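# Four arms build a self-supporting stick ring over well

## Task

Around the centre of the square well (centre at x = 0, y = 0 in the scene frame, sides parallel to x and y, nothing beneath it but the floor), make a closed ring of wooden sticks. In the ring, every stick has one end resting on a desk and its other end resting on the following stick; sticks may overhang the well. Any number of the four arms may help. It counts only if the ring stands without any robot holding it at the end. Arm mounts (metres, facing measured in degrees counter-clockwise from +x): arm1 at x=+0.22 y=+0.56 z=+0.72 facing -90; arm2 at x=-0.52 y=+0.50 z=+0.72 facing -90; arm3 at x=-0.22 y=-0.56 z=+0.72 facing +90; arm4 at x=+0.52 y=-0.50 z=+0.72 facing +90. When finished, every gripper must release and every arm must move away.

## Robot and tools

Setup. Four identical i2rt Big YAM arms, arm1 to arm4, each bolted to its own desk at one side of the well. Each has six revolute joints, a two-finger gripper and a wrist camera that, with joints 1 and 6 at zero and the hand level and pointing ahead, rides on top of the hand looking toward the fingertips. Reach is roughly 1.0 m from the joint 1 axis. A fixed room camera, cam_high, views the scene from above.

Frames. One shared scene frame for everything: origin on the floor, +z up, well centre at x=0, y=0. The hand point is midway between the fingertips; its z axis runs along the fingers and the fingers close along its y axis. Robot feet poses are never printed; use the approximate mounts given in the task.

execute_actions. Argument actions is a list holding one action or none. An action is an object keyed by arm name ("arm1" to "arm4"); each present arm gets {"joints": {...}}. Inside joints, each key is an absolute target, not an offset: joint1_rad to joint6_rad in radians, gripper_m in metres (fingertip gap). Ranges and done-tolerances: joint1_rad -2.879..2.879 (±0.045), rotation about the foot, positive counter-clockwise seen from above, 0 = along the direction the foot faces; joint2_rad 0..3.141 (±0.14), shoulder, 0 = upper arm pointing back near level, increasing raises it then brings it forward; joint3_rad 0..3.019 (±0.09), elbow, 0 = folded, increasing opens; joint4_rad -1.692..1.57 (±0.055), hand pitch, positive tips fingers up; joint5_rad -1.57..1.57 (±0.03), sideways hand swing, positive toward the arm's right; joint6_rad -2.094..2.094 (±0.035), hand roll, positive clockwise viewed from behind; gripper_m 0..0.093 (±0.003). Any subset of joints and arms may be named; all start together and may finish at different moments, and each joint has its own speed, so the hand can sweep wide between postures. An action runs at most 15 s. An arm or joint you omit may still be driving toward an earlier target. Unknown keys or out-of-range numbers reject the whole call with no motion. Optional cameras: list of arm1_cam_wrist, arm2_cam_wrist, arm3_cam_wrist, arm4_cam_wrist, cam_high, or "all"; omitted or null gives all, [] gives none. An empty actions list just reports state and images.

wait: seconds from 0 to 10; nothing new is commanded, the world keeps running, and the same report comes back.

zoom_image: camera (one name) and region [x0, y0, x1, y1] in pixels of that camera's last full image, top-left origin, at most 504 by 504. Wrist images are 616x616 fisheye; cam_high is 896x504.

read_manual: section "licences" only; legal texts, no motion.

finished_scene: scene = the current scene number; irreversible, and the goal must already hold and keep holding.

Reading results. Each report gives joint_positions per arm, joint_status for the last accepted action, on_its_own for joints not commanded in this call, and a pictures line listing images in order. Status words: off_target means the joint halted short of its target and may still be pushing; contact_stop or time_out means it gave up and holds where it stopped, though after time_out a joint may keep a target near its position (within 0.375, 0.375, 0.113, 0.225, 0.075, 0.3 rad for joints 1 to 6) and keep pushing, and it will move on if the path opens. To relieve such a push, command the joint its reported position. "joint command not followed", usually with a cause line, means a self/inter-arm clearance check blocked that arm's joint targets (its gripper target still runs); those joints read not_followed and the arm may retry them on every later action until given passable targets. In on_its_own, "held at" is the held target, not the actual angle. Tiny target changes may not move a joint. A joint supporting a load sags slowly. If a stop is reported, later motion calls in the same reply are skipped.

Heat. Holding or pushing warms motors. MOTOR HOT appears from 85 °C; at 100 °C an OVER-TEMPERATURE FAULT makes that whole arm and gripper go limp and fall until cooled, and unfinished keys show limit_stop_at_motor_heat; resend the targets afterwards. The arm holds your last command while you think, so avoid long loaded holds.

Avoid. The arms do not stop on contact and can press hard. A hard press between two robots fails and ends the run; hard hits may too. The clearance check can react late and ignores fingers, gripper housings and wrist cameras. Do not drop, slip or slam sticks, and never push anything out of the work area. A loose object may occasionally get a brief shove from outside, so confirm the ring is still standing before releasing all arms, moving them clear and ending the scene.

Each tool is called after "Emit:" by a JSON object that holds its "method" and its "body".

## Session

Emit:
{"method": "execute_actions", "body": {"actions": []}}

Scene clock: 0.00 s.
arm1.joint_positions: joint1_rad=+0.088 joint2_rad=+0.485 joint3_rad=+1.353 joint4_rad=-1.506 joint5_rad=-0.091 joint6_rad=+0.125 gripper_m=+0.095
arm1.joint_status: not commanded
arm1.hand: x=+0.2494 y=+0.4013 z=+1.2961 quat_wxyz=(-0.378, -0.622, -0.640, +0.247) (m; scene frame)
arm2.joint_positions: joint1_rad=+0.214 joint2_rad=+0.534 joint3_rad=+1.448 joint4_rad=-1.462 joint5_rad=+0.110 joint6_rad=-0.390 gripper_m=+0.094
arm2.joint_status: not commanded
arm2.hand: x=-0.5051 y=+0.3246 z=+1.2856 quat_wxyz=(-0.278, -0.430, -0.759, +0.402) (m; scene frame)
arm3.joint_positions: joint1_rad=+0.149 joint2_rad=+0.563 joint3_rad=+1.381 joint4_rad=-1.324 joint5_rad=-0.283 joint6_rad=+0.407 gripper_m=+0.094
arm3.joint_status: not commanded
arm3.hand: x=-0.2918 y=-0.3593 z=+1.3635 quat_wxyz=(-0.132, +0.578, -0.631, -0.500) (m; scene frame)
arm4.joint_positions: joint1_rad=-0.331 joint2_rad=+0.473 joint3_rad=+1.449 joint4_rad=-1.284 joint5_rad=+0.179 joint6_rad=+0.095 gripper_m=+0.094
arm4.joint_status: not commanded
arm4.hand: x=+0.6013 y=-0.3632 z=+1.3322 quat_wxyz=(-0.508, +0.389, -0.702, -0.311) (m; scene frame)
pictures: arm1_cam_wrist, arm2_cam_wrist, arm3_cam_wrist, arm4_cam_wrist, cam_high
Images, in order (width x height): arm1_cam_wrist 616x616, arm2_cam_wrist 616x616, arm3_cam_wrist 616x616, arm4_cam_wrist 616x616, cam_high 896x504.

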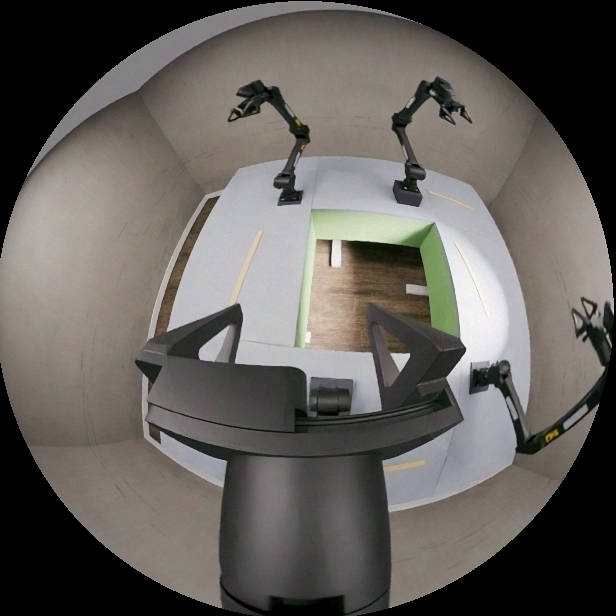

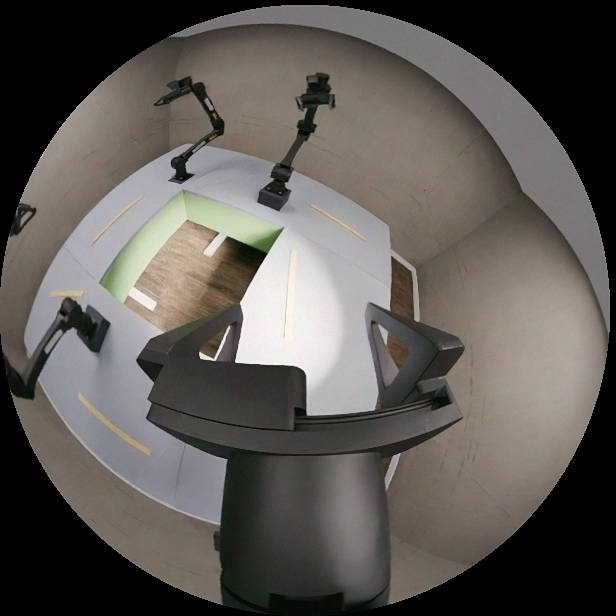

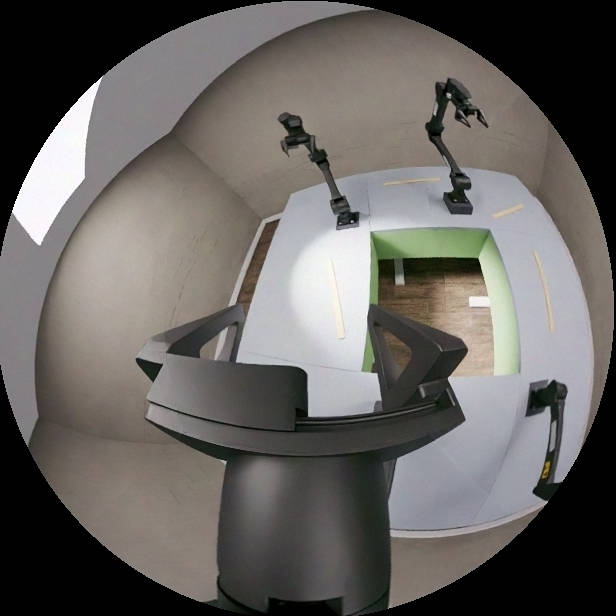

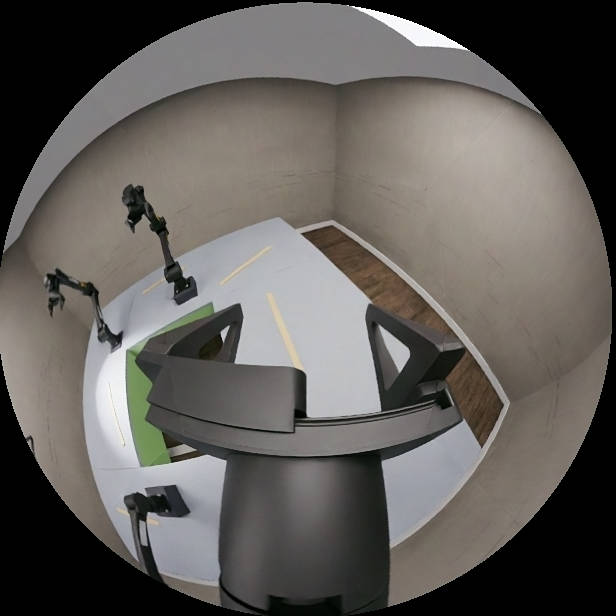

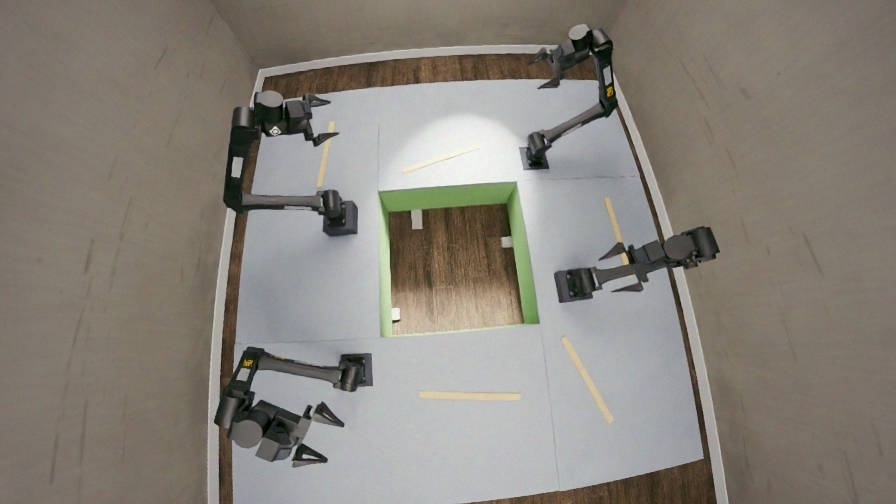

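Emit:
{"method": "zoom_image", "body": {"camera": "cam_high", "region": [300, 100, 660, 440]}}

Emit:
{"method": "zoom_image", "body": {"camera": "cam_high", "region": [400, 320, 640, 440]}}

Region (300, 100, 660, 440) of cam_high's 896x504 image, scaled by 1.400, with more detail than that image has.

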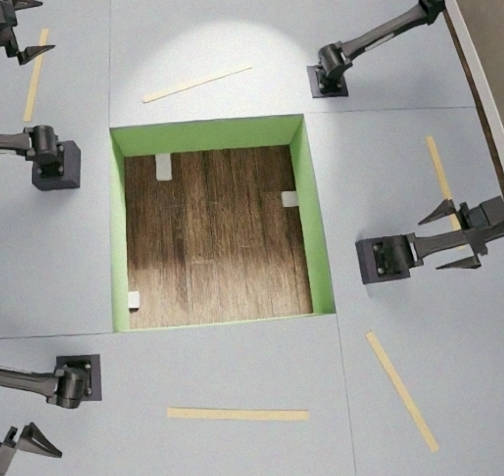

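Region (400, 320, 640, 440) of cam_high's 896x504 image, scaled by 2.100, with more detail than that image has.

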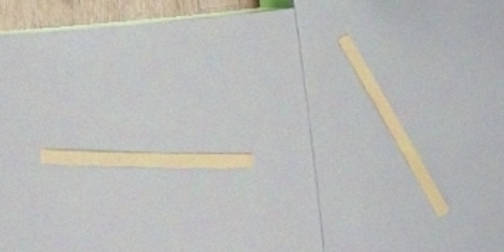

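Emit:
{"method": "execute_actions", "body": {"actions": [{"arm1":{"joints":{"joint1_rad":1.546,"joint2_rad":1.621,"joint3_rad":0.933,"joint4_rad":-0.883,"joint5_rad":0,"joint6_rad":-0.44,"gripper_m":0.07}},"arm2":{"joints":{"joint1_rad":-0.083,"joint2_rad":1.695,"joint3_rad":1.202,"joint4_rad":-1.078,"joint5_rad":0,"joint6_rad":-0.356,"gripper_m":0.07}},"arm3":{"joints":{"joint1_rad":1.902,"joint2_rad":1.743,"joint3_rad":1.007,"joint4_rad":-0.835,"joint5_rad":0,"joint6_rad":0.413,"gripper_m":0.07}},"arm4":{"joints":{"joint1_rad":-0.285,"joint2_rad":1.741,"joint3_rad":1.273,"joint4_rad":-1.103,"joint5_rad":0,"joint6_rad":-0.175,"gripper_m":0.07}}}]}}

Scene clock: 121.87 s.
arm1.joint_positions: joint1_rad=+1.547 joint2_rad=+1.620 joint3_rad=+0.941 joint4_rad=-0.893 joint5_rad=+0.000 joint6_rad=-0.430 gripper_m=+0.070
arm1.joint_status: all done
arm1.hand: x=+0.6220 y=+0.5580 z=+0.8032 quat_wxyz=(+0.001, +0.212, -0.977, +0.001) (m; scene frame)
arm2.joint_positions: joint1_rad=-0.075 joint2_rad=+1.686 joint3_rad=+1.206 joint4_rad=-1.088 joint5_rad=+0.002 joint6_rad=-0.364 gripper_m=+0.070
arm2.joint_status: all done
arm2.hand: x=-0.5559 y=+0.0287 z=+0.8038 quat_wxyz=(-0.001, -0.597, -0.802, -0.002) (m; scene frame)
arm3.joint_positions: joint1_rad=+1.906 joint2_rad=+1.741 joint3_rad=+1.015 joint4_rad=-0.837 joint5_rad=+0.000 joint6_rad=+0.407 gripper_m=+0.070
arm3.joint_status: all done
arm3.hand: x=-0.6319 y=-0.7083 z=+0.8081 quat_wxyz=(+0.004, +0.999, -0.031, -0.008) (m; scene frame)
arm4.joint_positions: joint1_rad=-0.299 joint2_rad=+1.750 joint3_rad=+1.274 joint4_rad=-1.113 joint5_rad=+0.003 joint6_rad=-0.164 gripper_m=+0.070
arm4.joint_status: all done
arm4.hand: x=+0.6648 y=-0.0314 z=+0.7991 quat_wxyz=(+0.004, +0.659, -0.752, +0.003) (m; scene frame)
pictures: arm1_cam_wrist, arm2_cam_wrist, arm3_cam_wrist, arm4_cam_wrist, cam_high
Images, in order (width x height): arm1_cam_wrist 616x616, arm2_cam_wrist 616x616, arm3_cam_wrist 616x616, arm4_cam_wrist 616x616, cam_high 896x504.

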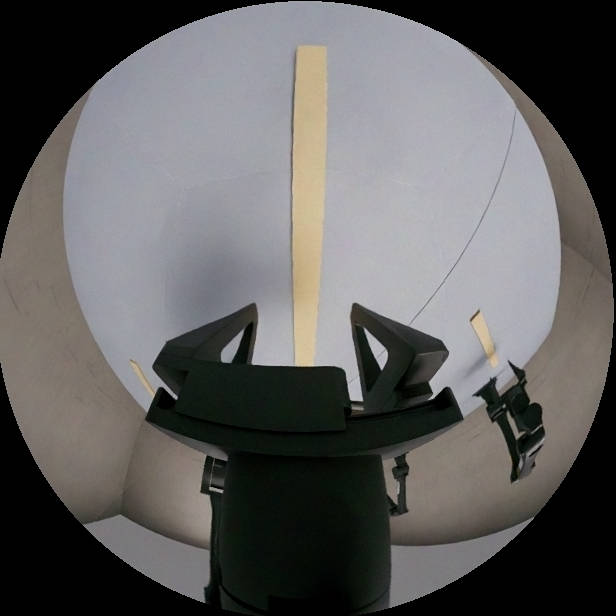

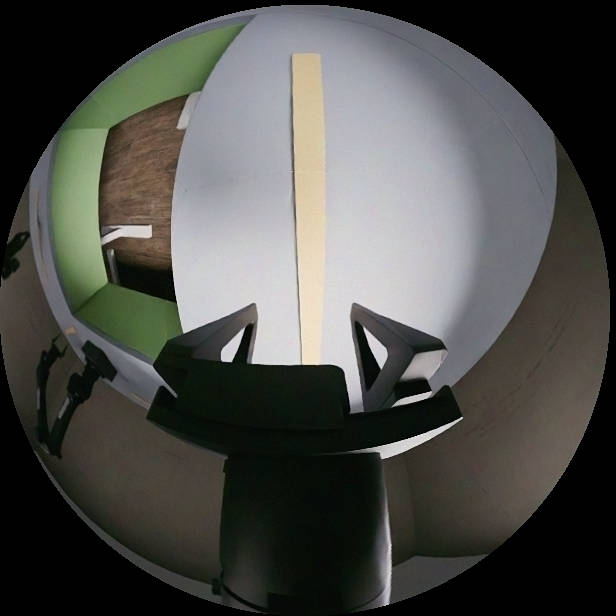

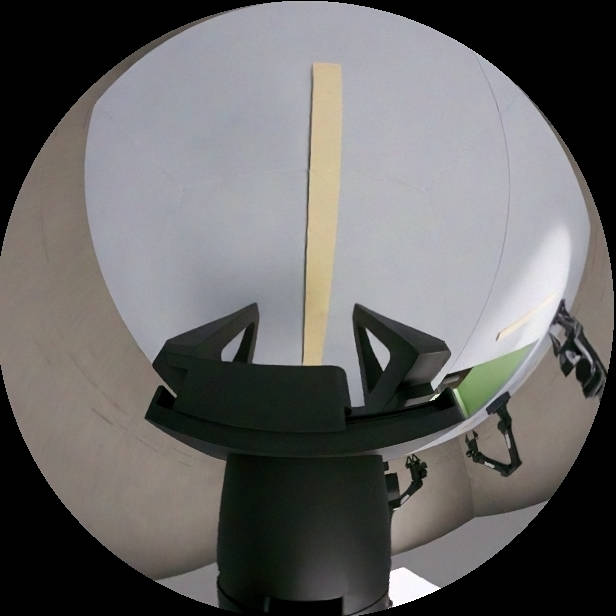

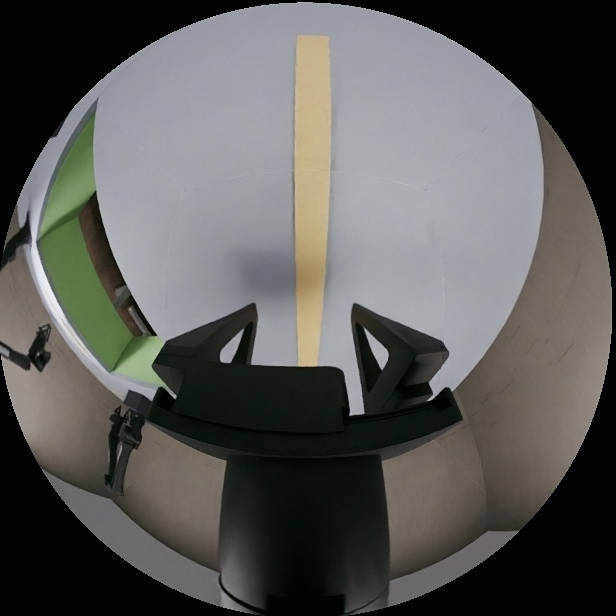

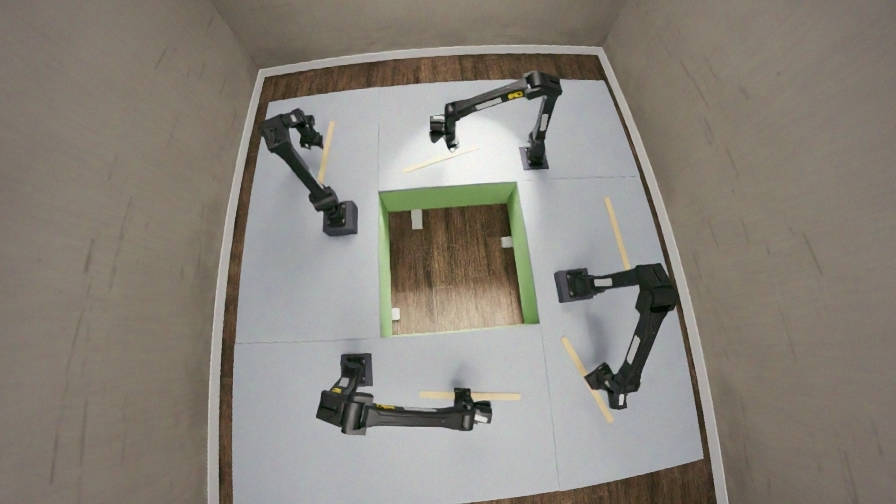

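Emit:
{"method": "execute_actions", "body": {"actions": [{"arm1":{"joints":{"joint1_rad":1.54,"joint2_rad":1.722,"joint3_rad":0.888,"joint4_rad":-0.741}},"arm2":{"joints":{"joint1_rad":-0.092,"joint2_rad":1.766,"joint3_rad":1.143,"joint4_rad":-0.951}},"arm3":{"joints":{"joint1_rad":1.868,"joint2_rad":1.856,"joint3_rad":0.972,"joint4_rad":-0.69}},"arm4":{"joints":{"joint1_rad":-0.31,"joint2_rad":1.8,"joint3_rad":1.216,"joint4_rad":-0.98}}}], "cameras": ["arm1_cam_wrist","arm2_cam_wrist","arm3_cam_wrist","arm4_cam_wrist"]}}

Scene clock: 143.60 s.
arm1.joint_positions: joint1_rad=+1.547 joint2_rad=+1.726 joint3_rad=+0.890 joint4_rad=-0.755 joint5_rad=+0.000 joint6_rad=-0.430 gripper_m=+0.070
arm1.joint_status: all done
arm1.hand: x=+0.6157 y=+0.5579 z=+0.7485 quat_wxyz=(+0.010, +0.212, -0.977, -0.001) (m; scene frame)
arm2.joint_positions: joint1_rad=-0.078 joint2_rad=+1.758 joint3_rad=+1.146 joint4_rad=-0.962 joint5_rad=+0.002 joint6_rad=-0.364 gripper_m=+0.070
arm2.joint_status: all done
arm2.hand: x=-0.5571 y=+0.0303 z=+0.7521 quat_wxyz=(+0.001, -0.599, -0.801, -0.004) (m; scene frame)
arm3.joint_positions: joint1_rad=+1.873 joint2_rad=+1.859 joint3_rad=+0.976 joint4_rad=-0.700 joint5_rad=+0.000 joint6_rad=+0.407 gripper_m=+0.070
arm3.joint_status: all done
arm3.hand: x=-0.6308 y=-0.6927 z=+0.7482 quat_wxyz=(+0.000, +0.999, -0.048, +0.002) (m; scene frame)
arm4.joint_positions: joint1_rad=-0.299 joint2_rad=+1.803 joint3_rad=+1.222 joint4_rad=-0.994 joint5_rad=+0.003 joint6_rad=-0.164 gripper_m=+0.070
arm4.joint_status: all done
arm4.hand: x=+0.6654 y=-0.0292 z=+0.7567 quat_wxyz=(-0.002, +0.659, -0.753, -0.001) (m; scene frame)
pictures: arm1_cam_wrist, arm2_cam_wrist, arm3_cam_wrist, arm4_cam_wrist
Images, in order (width x height): arm1_cam_wrist 616x616, arm2_cam_wrist 616x616, arm3_cam_wrist 616x616, arm4_cam_wrist 616x616.

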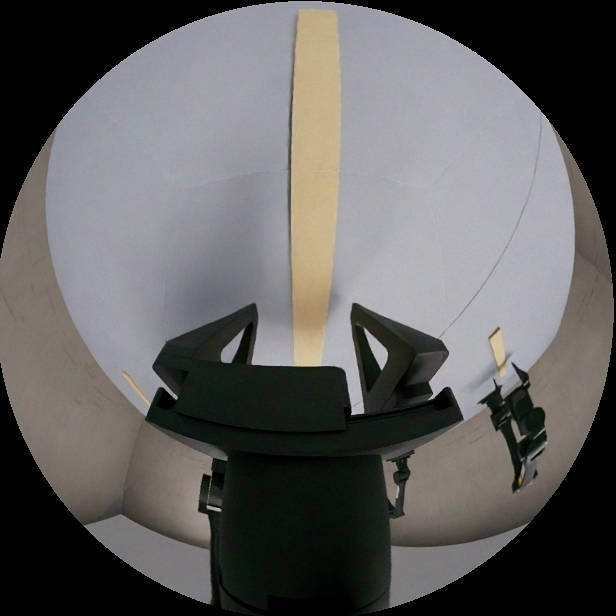

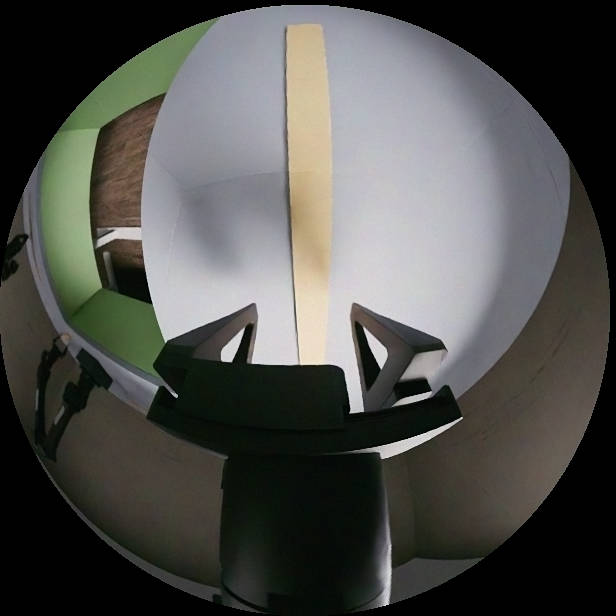

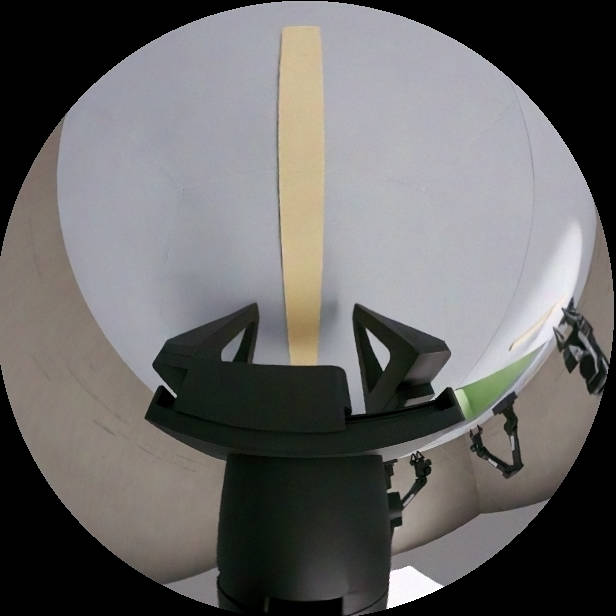

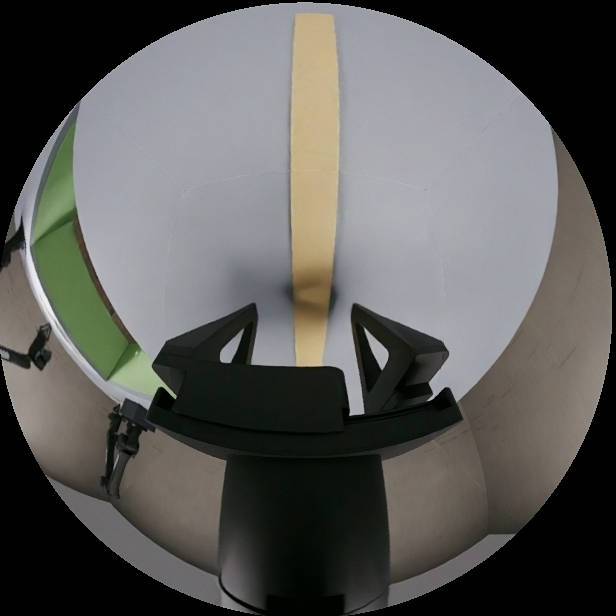

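Emit:
{"method": "zoom_image", "body": {"camera": "arm1_cam_wrist", "region": [460, 310, 560, 410]}}

Emit:
{"method": "zoom_image", "body": {"camera": "arm3_cam_wrist", "region": [490, 280, 610, 400]}}

Region (460, 310, 560, 410) of arm1_cam_wrist's 616x616 image, scaled by 5.040, with more detail than that image has.

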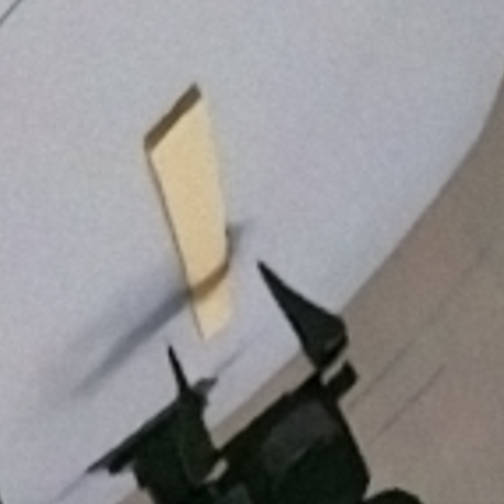

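Region (490, 280, 610, 400) of arm3_cam_wrist's 616x616 image, scaled by 4.200, with more detail than that image has.

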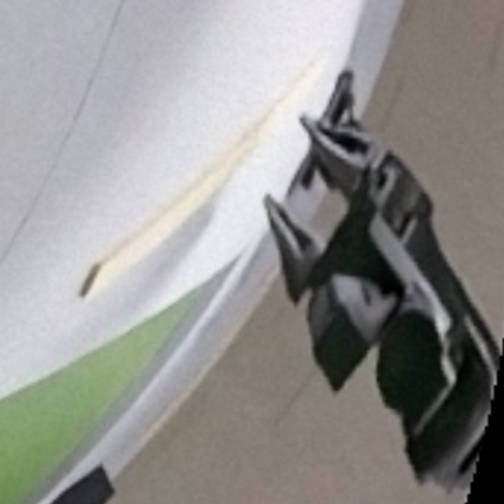

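Emit:
{"method": "execute_actions", "body": {"actions": [{"arm1":{"joints":{"joint2_rad":1.76,"joint3_rad":0.875,"joint4_rad":-0.672}},"arm2":{"joints":{"joint2_rad":1.798,"joint3_rad":1.119,"joint4_rad":-0.892}},"arm3":{"joints":{"joint2_rad":1.893,"joint3_rad":0.962,"joint4_rad":-0.633}},"arm4":{"joints":{"joint2_rad":1.838,"joint3_rad":1.187,"joint4_rad":-0.912}}}], "cameras": ["arm1_cam_wrist","arm2_cam_wrist","arm3_cam_wrist","arm4_cam_wrist"]}}

Scene clock: 167.80 s.
arm1.joint_positions: joint1_rad=+1.547 joint2_rad=+1.747 joint3_rad=+0.884 joint4_rad=-0.687 joint5_rad=+0.000 joint6_rad=-0.430 gripper_m=+0.070
arm1.joint_status: all done
arm1.hand: x=+0.6253 y=+0.5578 z=+0.7388 quat_wxyz=(-0.010, +0.212, -0.977, +0.003) (m; scene frame)
arm2.joint_positions: joint1_rad=-0.078 joint2_rad=+1.774 joint3_rad=+1.128 joint4_rad=-0.904 joint5_rad=+0.002 joint6_rad=-0.364 gripper_m=+0.070
arm2.joint_status: all done
arm2.hand: x=-0.5573 y=+0.0268 z=+0.7388 quat_wxyz=(-0.005, -0.599, -0.801, +0.005) (m; scene frame)
arm3.joint_positions: joint1_rad=+1.873 joint2_rad=+1.876 joint3_rad=+0.973 joint4_rad=-0.643 joint5_rad=+0.000 joint6_rad=+0.407 gripper_m=+0.070
arm3.joint_status: all done
arm3.hand: x=-0.6396 y=-0.6955 z=+0.7409 quat_wxyz=(+0.007, +0.999, -0.048, -0.016) (m; scene frame)
arm4.joint_positions: joint1_rad=-0.299 joint2_rad=+1.829 joint3_rad=+1.196 joint4_rad=-0.926 joint5_rad=+0.001 joint6_rad=-0.165 gripper_m=+0.070
arm4.joint_status: all done
arm4.hand: x=+0.6658 y=-0.0270 z=+0.7365 quat_wxyz=(-0.009, +0.659, -0.752, -0.006) (m; scene frame)
pictures: arm1_cam_wrist, arm2_cam_wrist, arm3_cam_wrist, arm4_cam_wrist
Images, in order (width x height): arm1_cam_wrist 616x616, arm2_cam_wrist 616x616, arm3_cam_wrist 616x616, arm4_cam_wrist 616x616.

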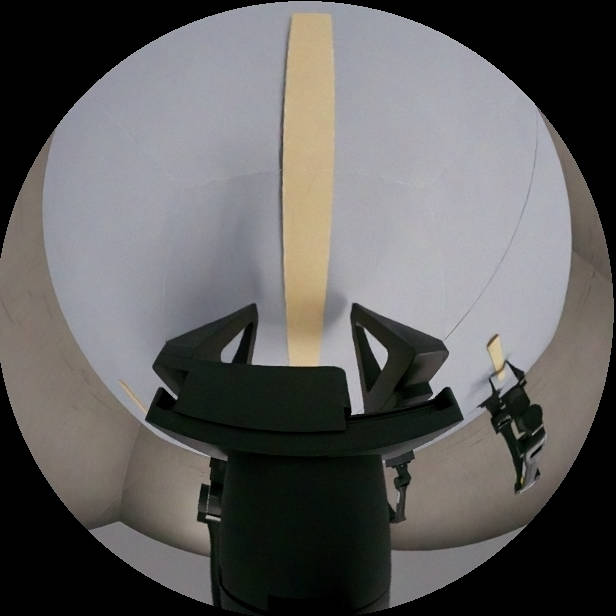

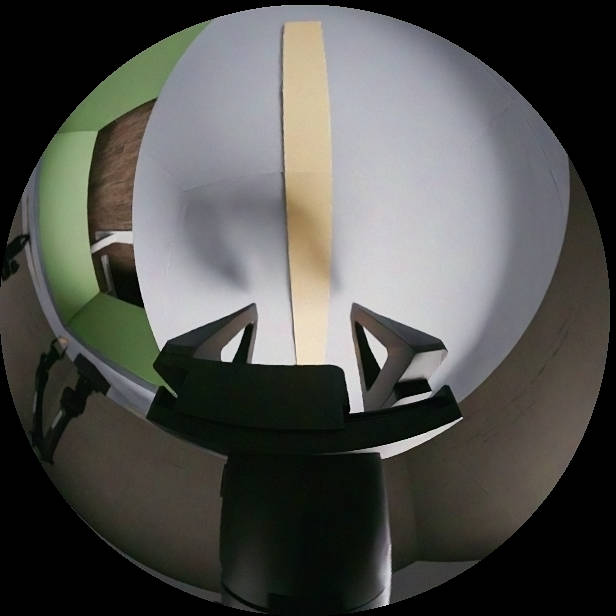

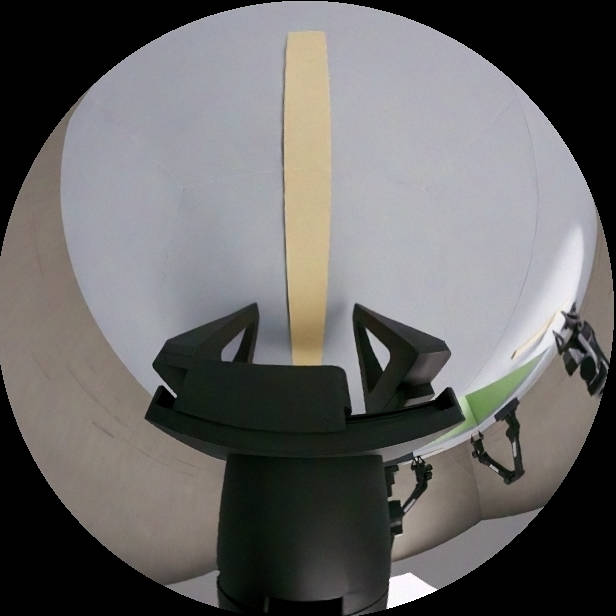

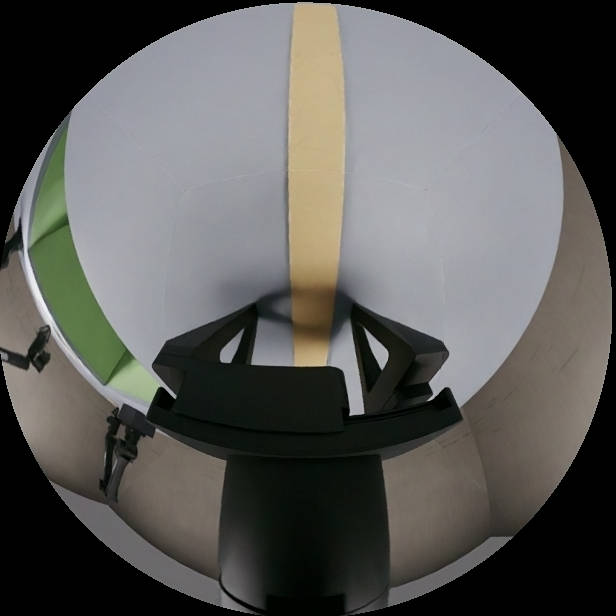

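Emit:
{"method": "execute_actions", "body": {"actions": [{"arm1":{"joints":{"joint2_rad":1.79}},"arm2":{"joints":{"joint2_rad":1.84,"joint4_rad":-0.875}},"arm3":{"joints":{"joint2_rad":1.93}},"arm4":{"joints":{"joint2_rad":1.85}}}], "cameras": ["arm1_cam_wrist","arm2_cam_wrist","arm3_cam_wrist"]}}

Scene clock: 179.43 s.
arm1.joint_positions: joint1_rad=+1.547 joint2_rad=+1.773 joint3_rad=+0.884 joint4_rad=-0.683 joint5_rad=+0.001 joint6_rad=-0.431 gripper_m=+0.070
arm1.joint_status: all done
arm1.hand: x=+0.6219 y=+0.5577 z=+0.7291 quat_wxyz=(+0.000, +0.212, -0.977, +0.002) (m; scene frame)
arm2.joint_positions: joint1_rad=-0.079 joint2_rad=+1.812 joint3_rad=+1.128 joint4_rad=-0.883 joint5_rad=+0.002 joint6_rad=-0.363 gripper_m=+0.070
arm2.joint_status: all done
arm2.hand: x=-0.5574 y=+0.0266 z=+0.7217 quat_wxyz=(-0.001, -0.599, -0.801, -0.002) (m; scene frame)
arm3.joint_positions: joint1_rad=+1.873 joint2_rad=+1.912 joint3_rad=+0.973 joint4_rad=-0.640 joint5_rad=+0.001 joint6_rad=+0.407 gripper_m=+0.070
arm3.joint_status: all done
arm3.hand: x=-0.6331 y=-0.6933 z=+0.7255 quat_wxyz=(+0.001, +0.999, -0.048, +0.000) (m; scene frame)
arm4.joint_positions: joint1_rad=-0.299 joint2_rad=+1.829 joint3_rad=+1.196 joint4_rad=-0.926 joint5_rad=+0.001 joint6_rad=-0.165 gripper_m=+0.070
arm4.joint_status: all done
arm4.hand: x=+0.6658 y=-0.0270 z=+0.7365 quat_wxyz=(-0.009, +0.659, -0.752, -0.006) (m; scene frame)
pictures: arm1_cam_wrist, arm2_cam_wrist, arm3_cam_wrist
Images, in order (width x height): arm1_cam_wrist 616x616, arm2_cam_wrist 616x616, arm3_cam_wrist 616x616.

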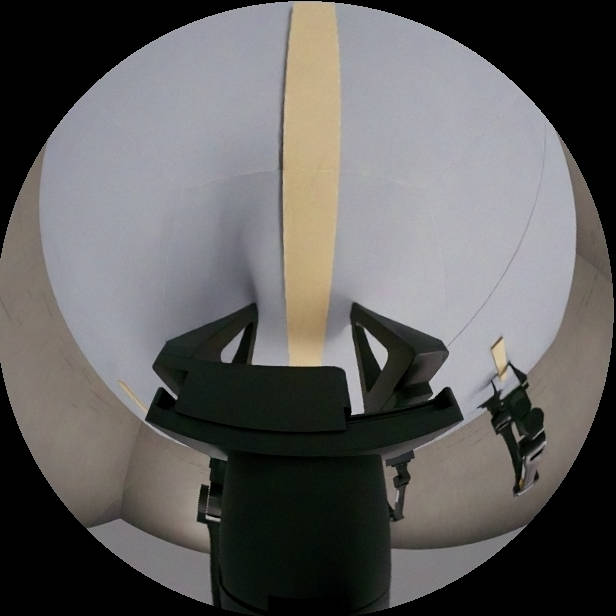

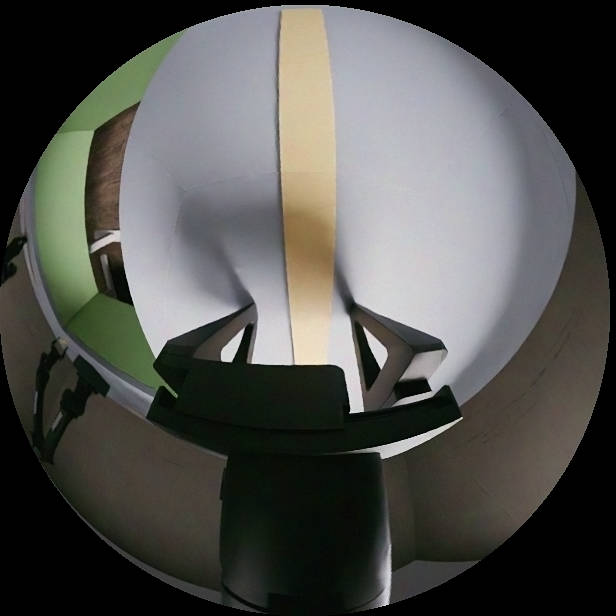

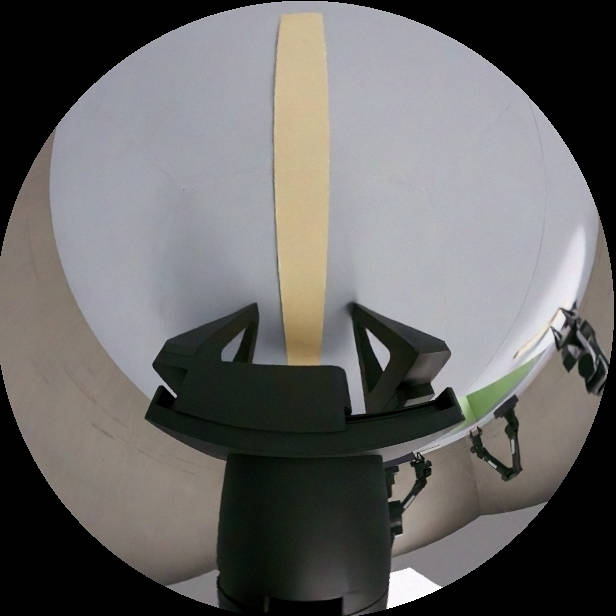

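Emit:
{"method": "execute_actions", "body": {"actions": [{"arm1":{"joints":{"gripper_m":0.0}},"arm2":{"joints":{"gripper_m":0.0}},"arm3":{"joints":{"gripper_m":0.0}},"arm4":{"joints":{"gripper_m":0.0}}}], "cameras": ["cam_high"]}}

Emit:
{"method": "zoom_image", "body": {"camera": "cam_high", "region": [300, 100, 660, 440]}}

Scene clock: 186.60 s.
arm1.joint_positions: joint1_rad=+1.547 joint2_rad=+1.773 joint3_rad=+0.884 joint4_rad=-0.682 joint5_rad=+0.001 joint6_rad=-0.431 gripper_m=+0.028
arm1.joint_status: gripper_m off_target (ended at +0.028, target +0.000)
arm1.hand: x=+0.6221 y=+0.5577 z=+0.7290 quat_wxyz=(+0.000, +0.212, -0.977, +0.002) (m; scene frame)
arm2.joint_positions: joint1_rad=-0.081 joint2_rad=+1.812 joint3_rad=+1.128 joint4_rad=-0.882 joint5_rad=+0.002 joint6_rad=-0.362 gripper_m=+0.027
arm2.joint_status: gripper_m off_target (ended at +0.027, target +0.000)
arm2.hand: x=-0.5585 y=+0.0265 z=+0.7217 quat_wxyz=(-0.001, -0.600, -0.800, -0.001) (m; scene frame)
arm3.joint_positions: joint1_rad=+1.873 joint2_rad=+1.912 joint3_rad=+0.973 joint4_rad=-0.640 joint5_rad=+0.002 joint6_rad=+0.407 gripper_m=+0.027
arm3.joint_status: gripper_m off_target (ended at +0.027, target +0.000)
arm3.hand: x=-0.6333 y=-0.6931 z=+0.7255 quat_wxyz=(+0.000, +0.999, -0.048, -0.001) (m; scene frame)
arm4.joint_positions: joint1_rad=-0.299 joint2_rad=+1.830 joint3_rad=+1.196 joint4_rad=-0.923 joint5_rad=+0.000 joint6_rad=-0.166 gripper_m=+0.027
arm4.joint_status: gripper_m off_target (ended at +0.027, target +0.000)
arm4.hand: x=+0.6658 y=-0.0265 z=+0.7363 quat_wxyz=(-0.009, +0.659, -0.752, -0.007) (m; scene frame)
pictures: cam_high
Images, in order (width x height): cam_high 896x504.

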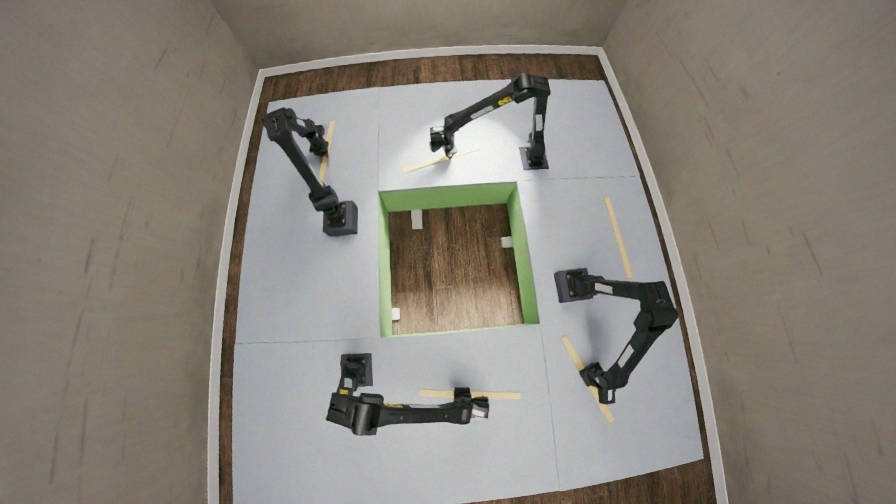

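Region (300, 100, 660, 440) of cam_high's 896x504 image, scaled by 1.400, with more detail than that image has.

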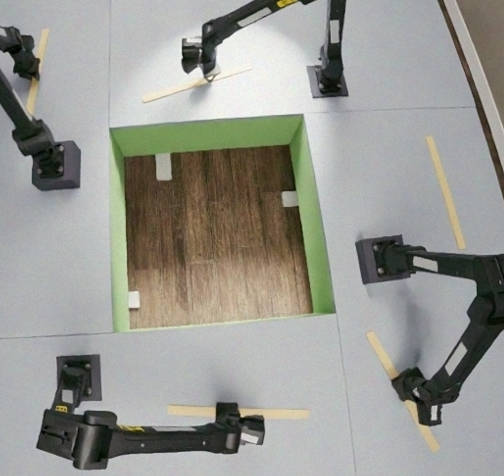

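Emit:
{"method": "execute_actions", "body": {"actions": [{"arm1":{"joints":{"joint2_rad":1.62,"joint3_rad":0.94,"joint4_rad":-0.89}},"arm2":{"joints":{"joint2_rad":1.75,"joint3_rad":1.155,"joint4_rad":-0.97}},"arm3":{"joints":{"joint2_rad":1.74,"joint3_rad":1.01,"joint4_rad":-0.84}},"arm4":{"joints":{"joint2_rad":1.775,"joint3_rad":1.235,"joint4_rad":-1.03}}}], "cameras": []}}

Emit:
{"method": "execute_actions", "body": {"actions": [{"arm1":{"joints":{"joint2_rad":1.349,"joint3_rad":0.92,"joint4_rad":-1.142}},"arm3":{"joints":{"joint2_rad":1.349,"joint3_rad":0.92,"joint4_rad":-1.142,"joint6_rad":-0.43}}}]}}

Scene clock: 249.00 s.
arm1.joint_positions: joint1_rad=+1.547 joint2_rad=+1.613 joint3_rad=+0.900 joint4_rad=-0.878 joint5_rad=+0.001 joint6_rad=-0.431 gripper_m=+0.028
arm1.joint_status: all done
arm1.hand: x=+0.6065 y=+0.5579 z=+0.7940 quat_wxyz=(+0.010, +0.212, -0.977, -0.001) (m; scene frame)
arm2.joint_positions: joint1_rad=-0.081 joint2_rad=+1.768 joint3_rad=+1.128 joint4_rad=-0.960 joint5_rad=+0.002 joint6_rad=-0.362 gripper_m=+0.027
arm2.joint_status: all done
arm2.hand: x=-0.5576 y=+0.0399 z=+0.7418 quat_wxyz=(+0.008, -0.600, -0.800, -0.015) (m; scene frame)
arm3.joint_positions: joint1_rad=+1.873 joint2_rad=+1.725 joint3_rad=+0.979 joint4_rad=-0.832 joint5_rad=+0.002 joint6_rad=+0.407 gripper_m=+0.027
arm3.joint_status: all done
arm3.hand: x=-0.6229 y=-0.6896 z=+0.8040 quat_wxyz=(+0.000, +0.999, -0.048, -0.001) (m; scene frame)
arm4.joint_positions: joint1_rad=-0.299 joint2_rad=+1.783 joint3_rad=+1.196 joint4_rad=-1.018 joint5_rad=+0.000 joint6_rad=-0.166 gripper_m=+0.027
arm4.joint_status: all done
arm4.hand: x=+0.6605 y=-0.0439 z=+0.7582 quat_wxyz=(+0.011, +0.659, -0.752, +0.006) (m; scene frame)
pictures: none
No camera images: the call's "cameras" was empty. Leave "cameras" out to get every camera's image.

Scene clock: 250.77 s.
arm1.joint_positions: joint1_rad=+1.547 joint2_rad=+1.339 joint3_rad=+0.900 joint4_rad=-1.130 joint5_rad=+0.001 joint6_rad=-0.431 gripper_m=+0.028
arm1.joint_status: all done
arm1.hand: x=+0.5640 y=+0.5582 z=+0.8902 quat_wxyz=(-0.001, +0.212, -0.977, +0.002) (m; scene frame)
arm2.joint_positions: joint1_rad=-0.081 joint2_rad=+1.768 joint3_rad=+1.128 joint4_rad=-0.960 joint5_rad=+0.002 joint6_rad=-0.362 gripper_m=+0.027
arm2.joint_status: not commanded
arm2.hand: x=-0.5576 y=+0.0399 z=+0.7418 quat_wxyz=(+0.008, -0.600, -0.800, -0.015) (m; scene frame)
arm3.joint_positions: joint1_rad=+1.873 joint2_rad=+1.339 joint3_rad=+0.917 joint4_rad=-1.135 joint5_rad=+0.002 joint6_rad=-0.415 gripper_m=+0.027
arm3.joint_status: all done
arm3.hand: x=-0.5521 y=-0.6666 z=+0.9266 quat_wxyz=(-0.001, +0.935, +0.355, -0.012) (m; scene frame)
arm4.joint_positions: joint1_rad=-0.299 joint2_rad=+1.783 joint3_rad=+1.196 joint4_rad=-1.018 joint5_rad=+0.000 joint6_rad=-0.166 gripper_m=+0.027
arm4.joint_status: not commanded
arm4.hand: x=+0.6605 y=-0.0439 z=+0.7582 quat_wxyz=(+0.011, +0.659, -0.752, +0.006) (m; scene frame)
pictures: arm1_cam_wrist, arm2_cam_wrist, arm3_cam_wrist, arm4_cam_wrist, cam_high
Images, in order (width x height): arm1_cam_wrist 616x616, arm2_cam_wrist 616x616, arm3_cam_wrist 616x616, arm4_cam_wrist 616x616, cam_high 896x504.

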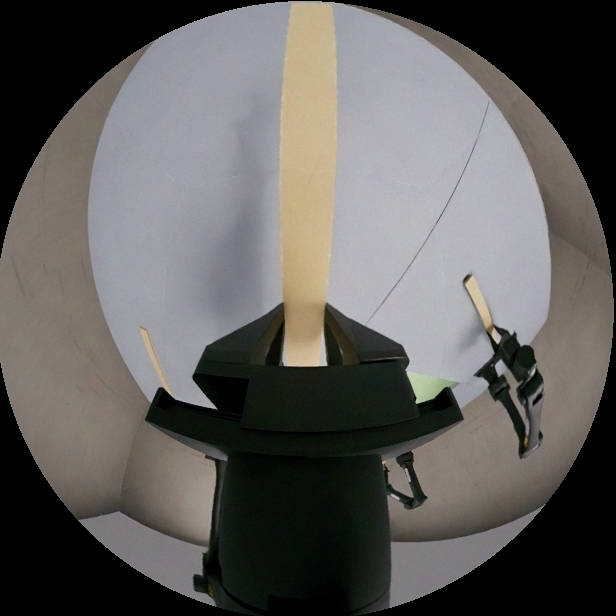

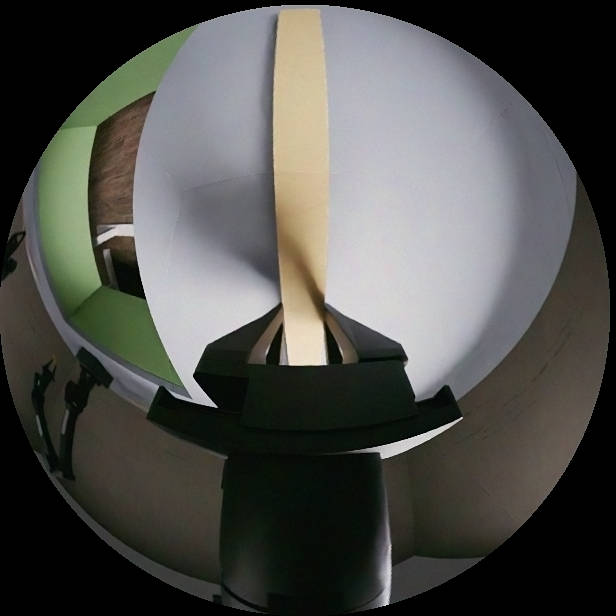

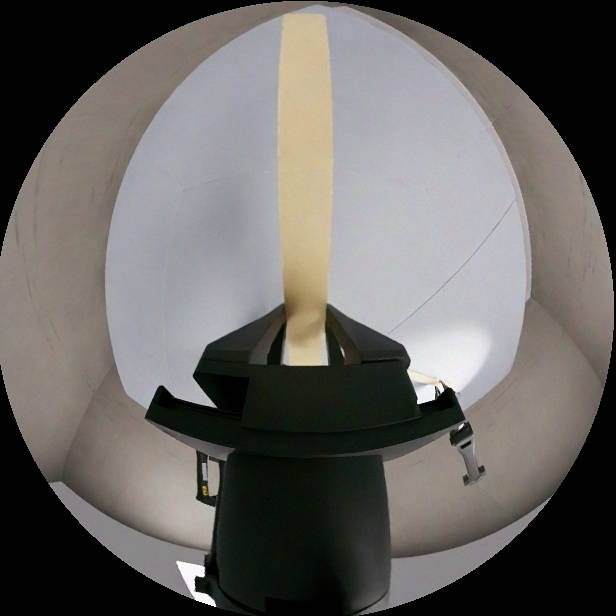

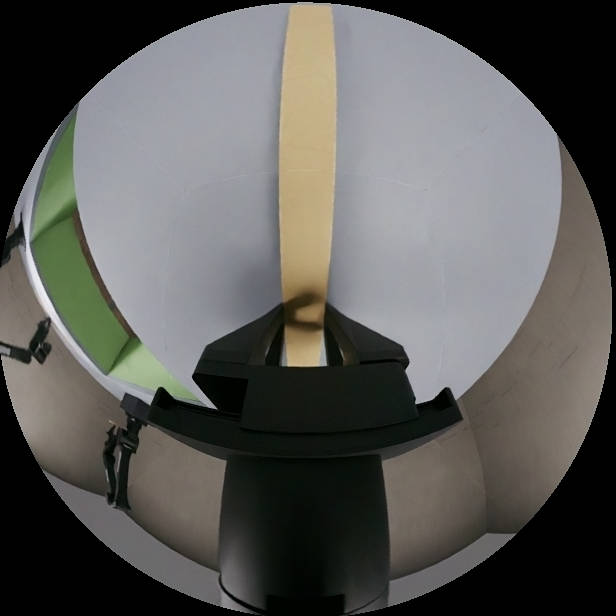

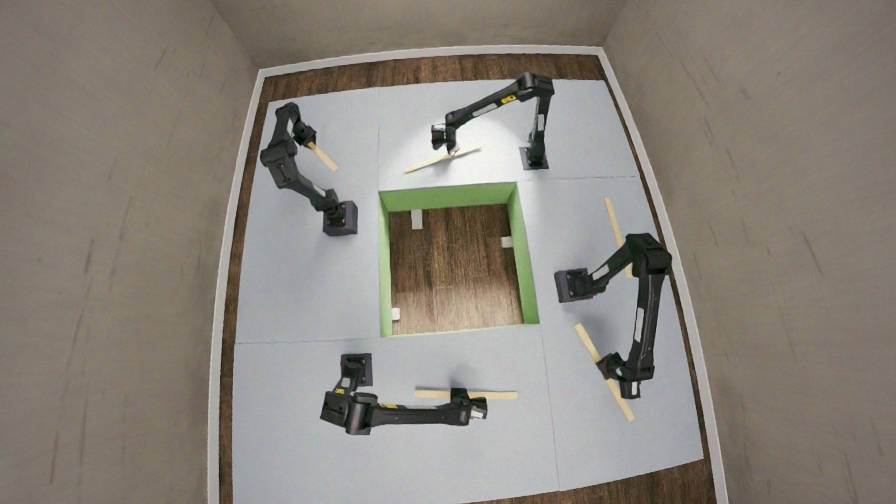

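Emit:
{"method": "execute_actions", "body": {"actions": [{"arm1":{"joints":{"joint1_rad":-0.45}},"arm3":{"joints":{"joint1_rad":-0.445}}}], "cameras": []}}

Emit:
{"method": "execute_actions", "body": {"actions": [{"arm1":{"joints":{"joint2_rad":1.426,"joint3_rad":0.658,"joint4_rad":-0.558,"joint5_rad":-0.109}},"arm3":{"joints":{"joint2_rad":1.516,"joint3_rad":0.62,"joint4_rad":-0.435,"joint5_rad":-0.109,"joint6_rad":-0.44}},"arm2":{"joints":{"joint2_rad":1.667,"joint3_rad":1.328,"joint4_rad":-1.067}},"arm4":{"joints":{"joint2_rad":1.655,"joint3_rad":1.347,"joint4_rad":-1.092}}}], "cameras": ["cam_high"]}}

Scene clock: 270.90 s.
arm1.joint_positions: joint1_rad=-0.448 joint2_rad=+1.343 joint3_rad=+0.900 joint4_rad=-1.130 joint5_rad=+0.001 joint6_rad=-0.432 gripper_m=+0.028
arm1.joint_status: all done
arm1.hand: x=+0.0725 y=+0.2448 z=+0.8892 quat_wxyz=(+0.000, -0.706, -0.709, +0.000) (m; scene frame)
arm2.joint_positions: joint1_rad=-0.082 joint2_rad=+1.767 joint3_rad=+1.128 joint4_rad=-0.966 joint5_rad=+0.002 joint6_rad=-0.362 gripper_m=+0.027
arm2.joint_status: not commanded
arm2.hand: x=-0.5579 y=+0.0413 z=+0.7424 quat_wxyz=(+0.009, -0.601, -0.799, -0.018) (m; scene frame)
arm3.joint_positions: joint1_rad=-0.443 joint2_rad=+1.345 joint3_rad=+0.916 joint4_rad=-1.144 joint5_rad=+0.001 joint6_rad=-0.444 gripper_m=+0.027
arm3.joint_status: all done
arm3.hand: x=-0.0683 y=-0.2423 z=+0.9181 quat_wxyz=(+0.006, +0.710, -0.704, -0.001) (m; scene frame)
arm4.joint_positions: joint1_rad=-0.299 joint2_rad=+1.783 joint3_rad=+1.196 joint4_rad=-1.018 joint5_rad=+0.000 joint6_rad=-0.166 gripper_m=+0.027
arm4.joint_status: not commanded
arm4.hand: x=+0.6605 y=-0.0439 z=+0.7582 quat_wxyz=(+0.011, +0.659, -0.752, +0.006) (m; scene frame)
pictures: none
No camera images: the call's "cameras" was empty. Leave "cameras" out to get every camera's image.

Scene clock: 272.23 s.
arm1.joint_positions: joint1_rad=-0.448 joint2_rad=+1.430 joint3_rad=+0.650 joint4_rad=-0.576 joint5_rad=-0.106 joint6_rad=-0.432 gripper_m=+0.028
arm1.joint_status: all done
arm1.hand: x=+0.0839 y=+0.2255 z=+0.7911 quat_wxyz=(-0.087, -0.696, -0.707, +0.083) (m; scene frame)
arm2.joint_positions: joint1_rad=-0.082 joint2_rad=+1.666 joint3_rad=+1.297 joint4_rad=-1.058 joint5_rad=+0.002 joint6_rad=-0.362 gripper_m=+0.027
arm2.joint_status: all done
arm2.hand: x=-0.5631 y=-0.0157 z=+0.8468 quat_wxyz=(-0.038, -0.600, -0.797, +0.058) (m; scene frame)
arm3.joint_positions: joint1_rad=-0.443 joint2_rad=+1.526 joint3_rad=+0.613 joint4_rad=-0.448 joint5_rad=-0.105 joint6_rad=-0.444 gripper_m=+0.027
arm3.joint_status: all done
arm3.hand: x=-0.0829 y=-0.2286 z=+0.7782 quat_wxyz=(-0.076, +0.709, -0.696, -0.086) (m; scene frame)
arm4.joint_positions: joint1_rad=-0.299 joint2_rad=+1.650 joint3_rad=+1.312 joint4_rad=-1.081 joint5_rad=+0.000 joint6_rad=-0.166 gripper_m=+0.027
arm4.joint_status: all done
arm4.hand: x=+0.6720 y=-0.0072 z=+0.8619 quat_wxyz=(-0.068, +0.657, -0.750, -0.043) (m; scene frame)
pictures: cam_high
Images, in order (width x height): cam_high 896x504.

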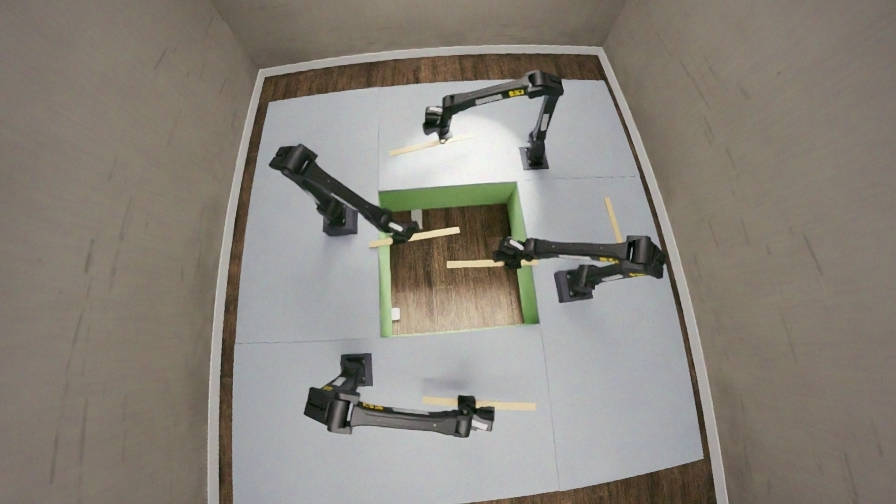

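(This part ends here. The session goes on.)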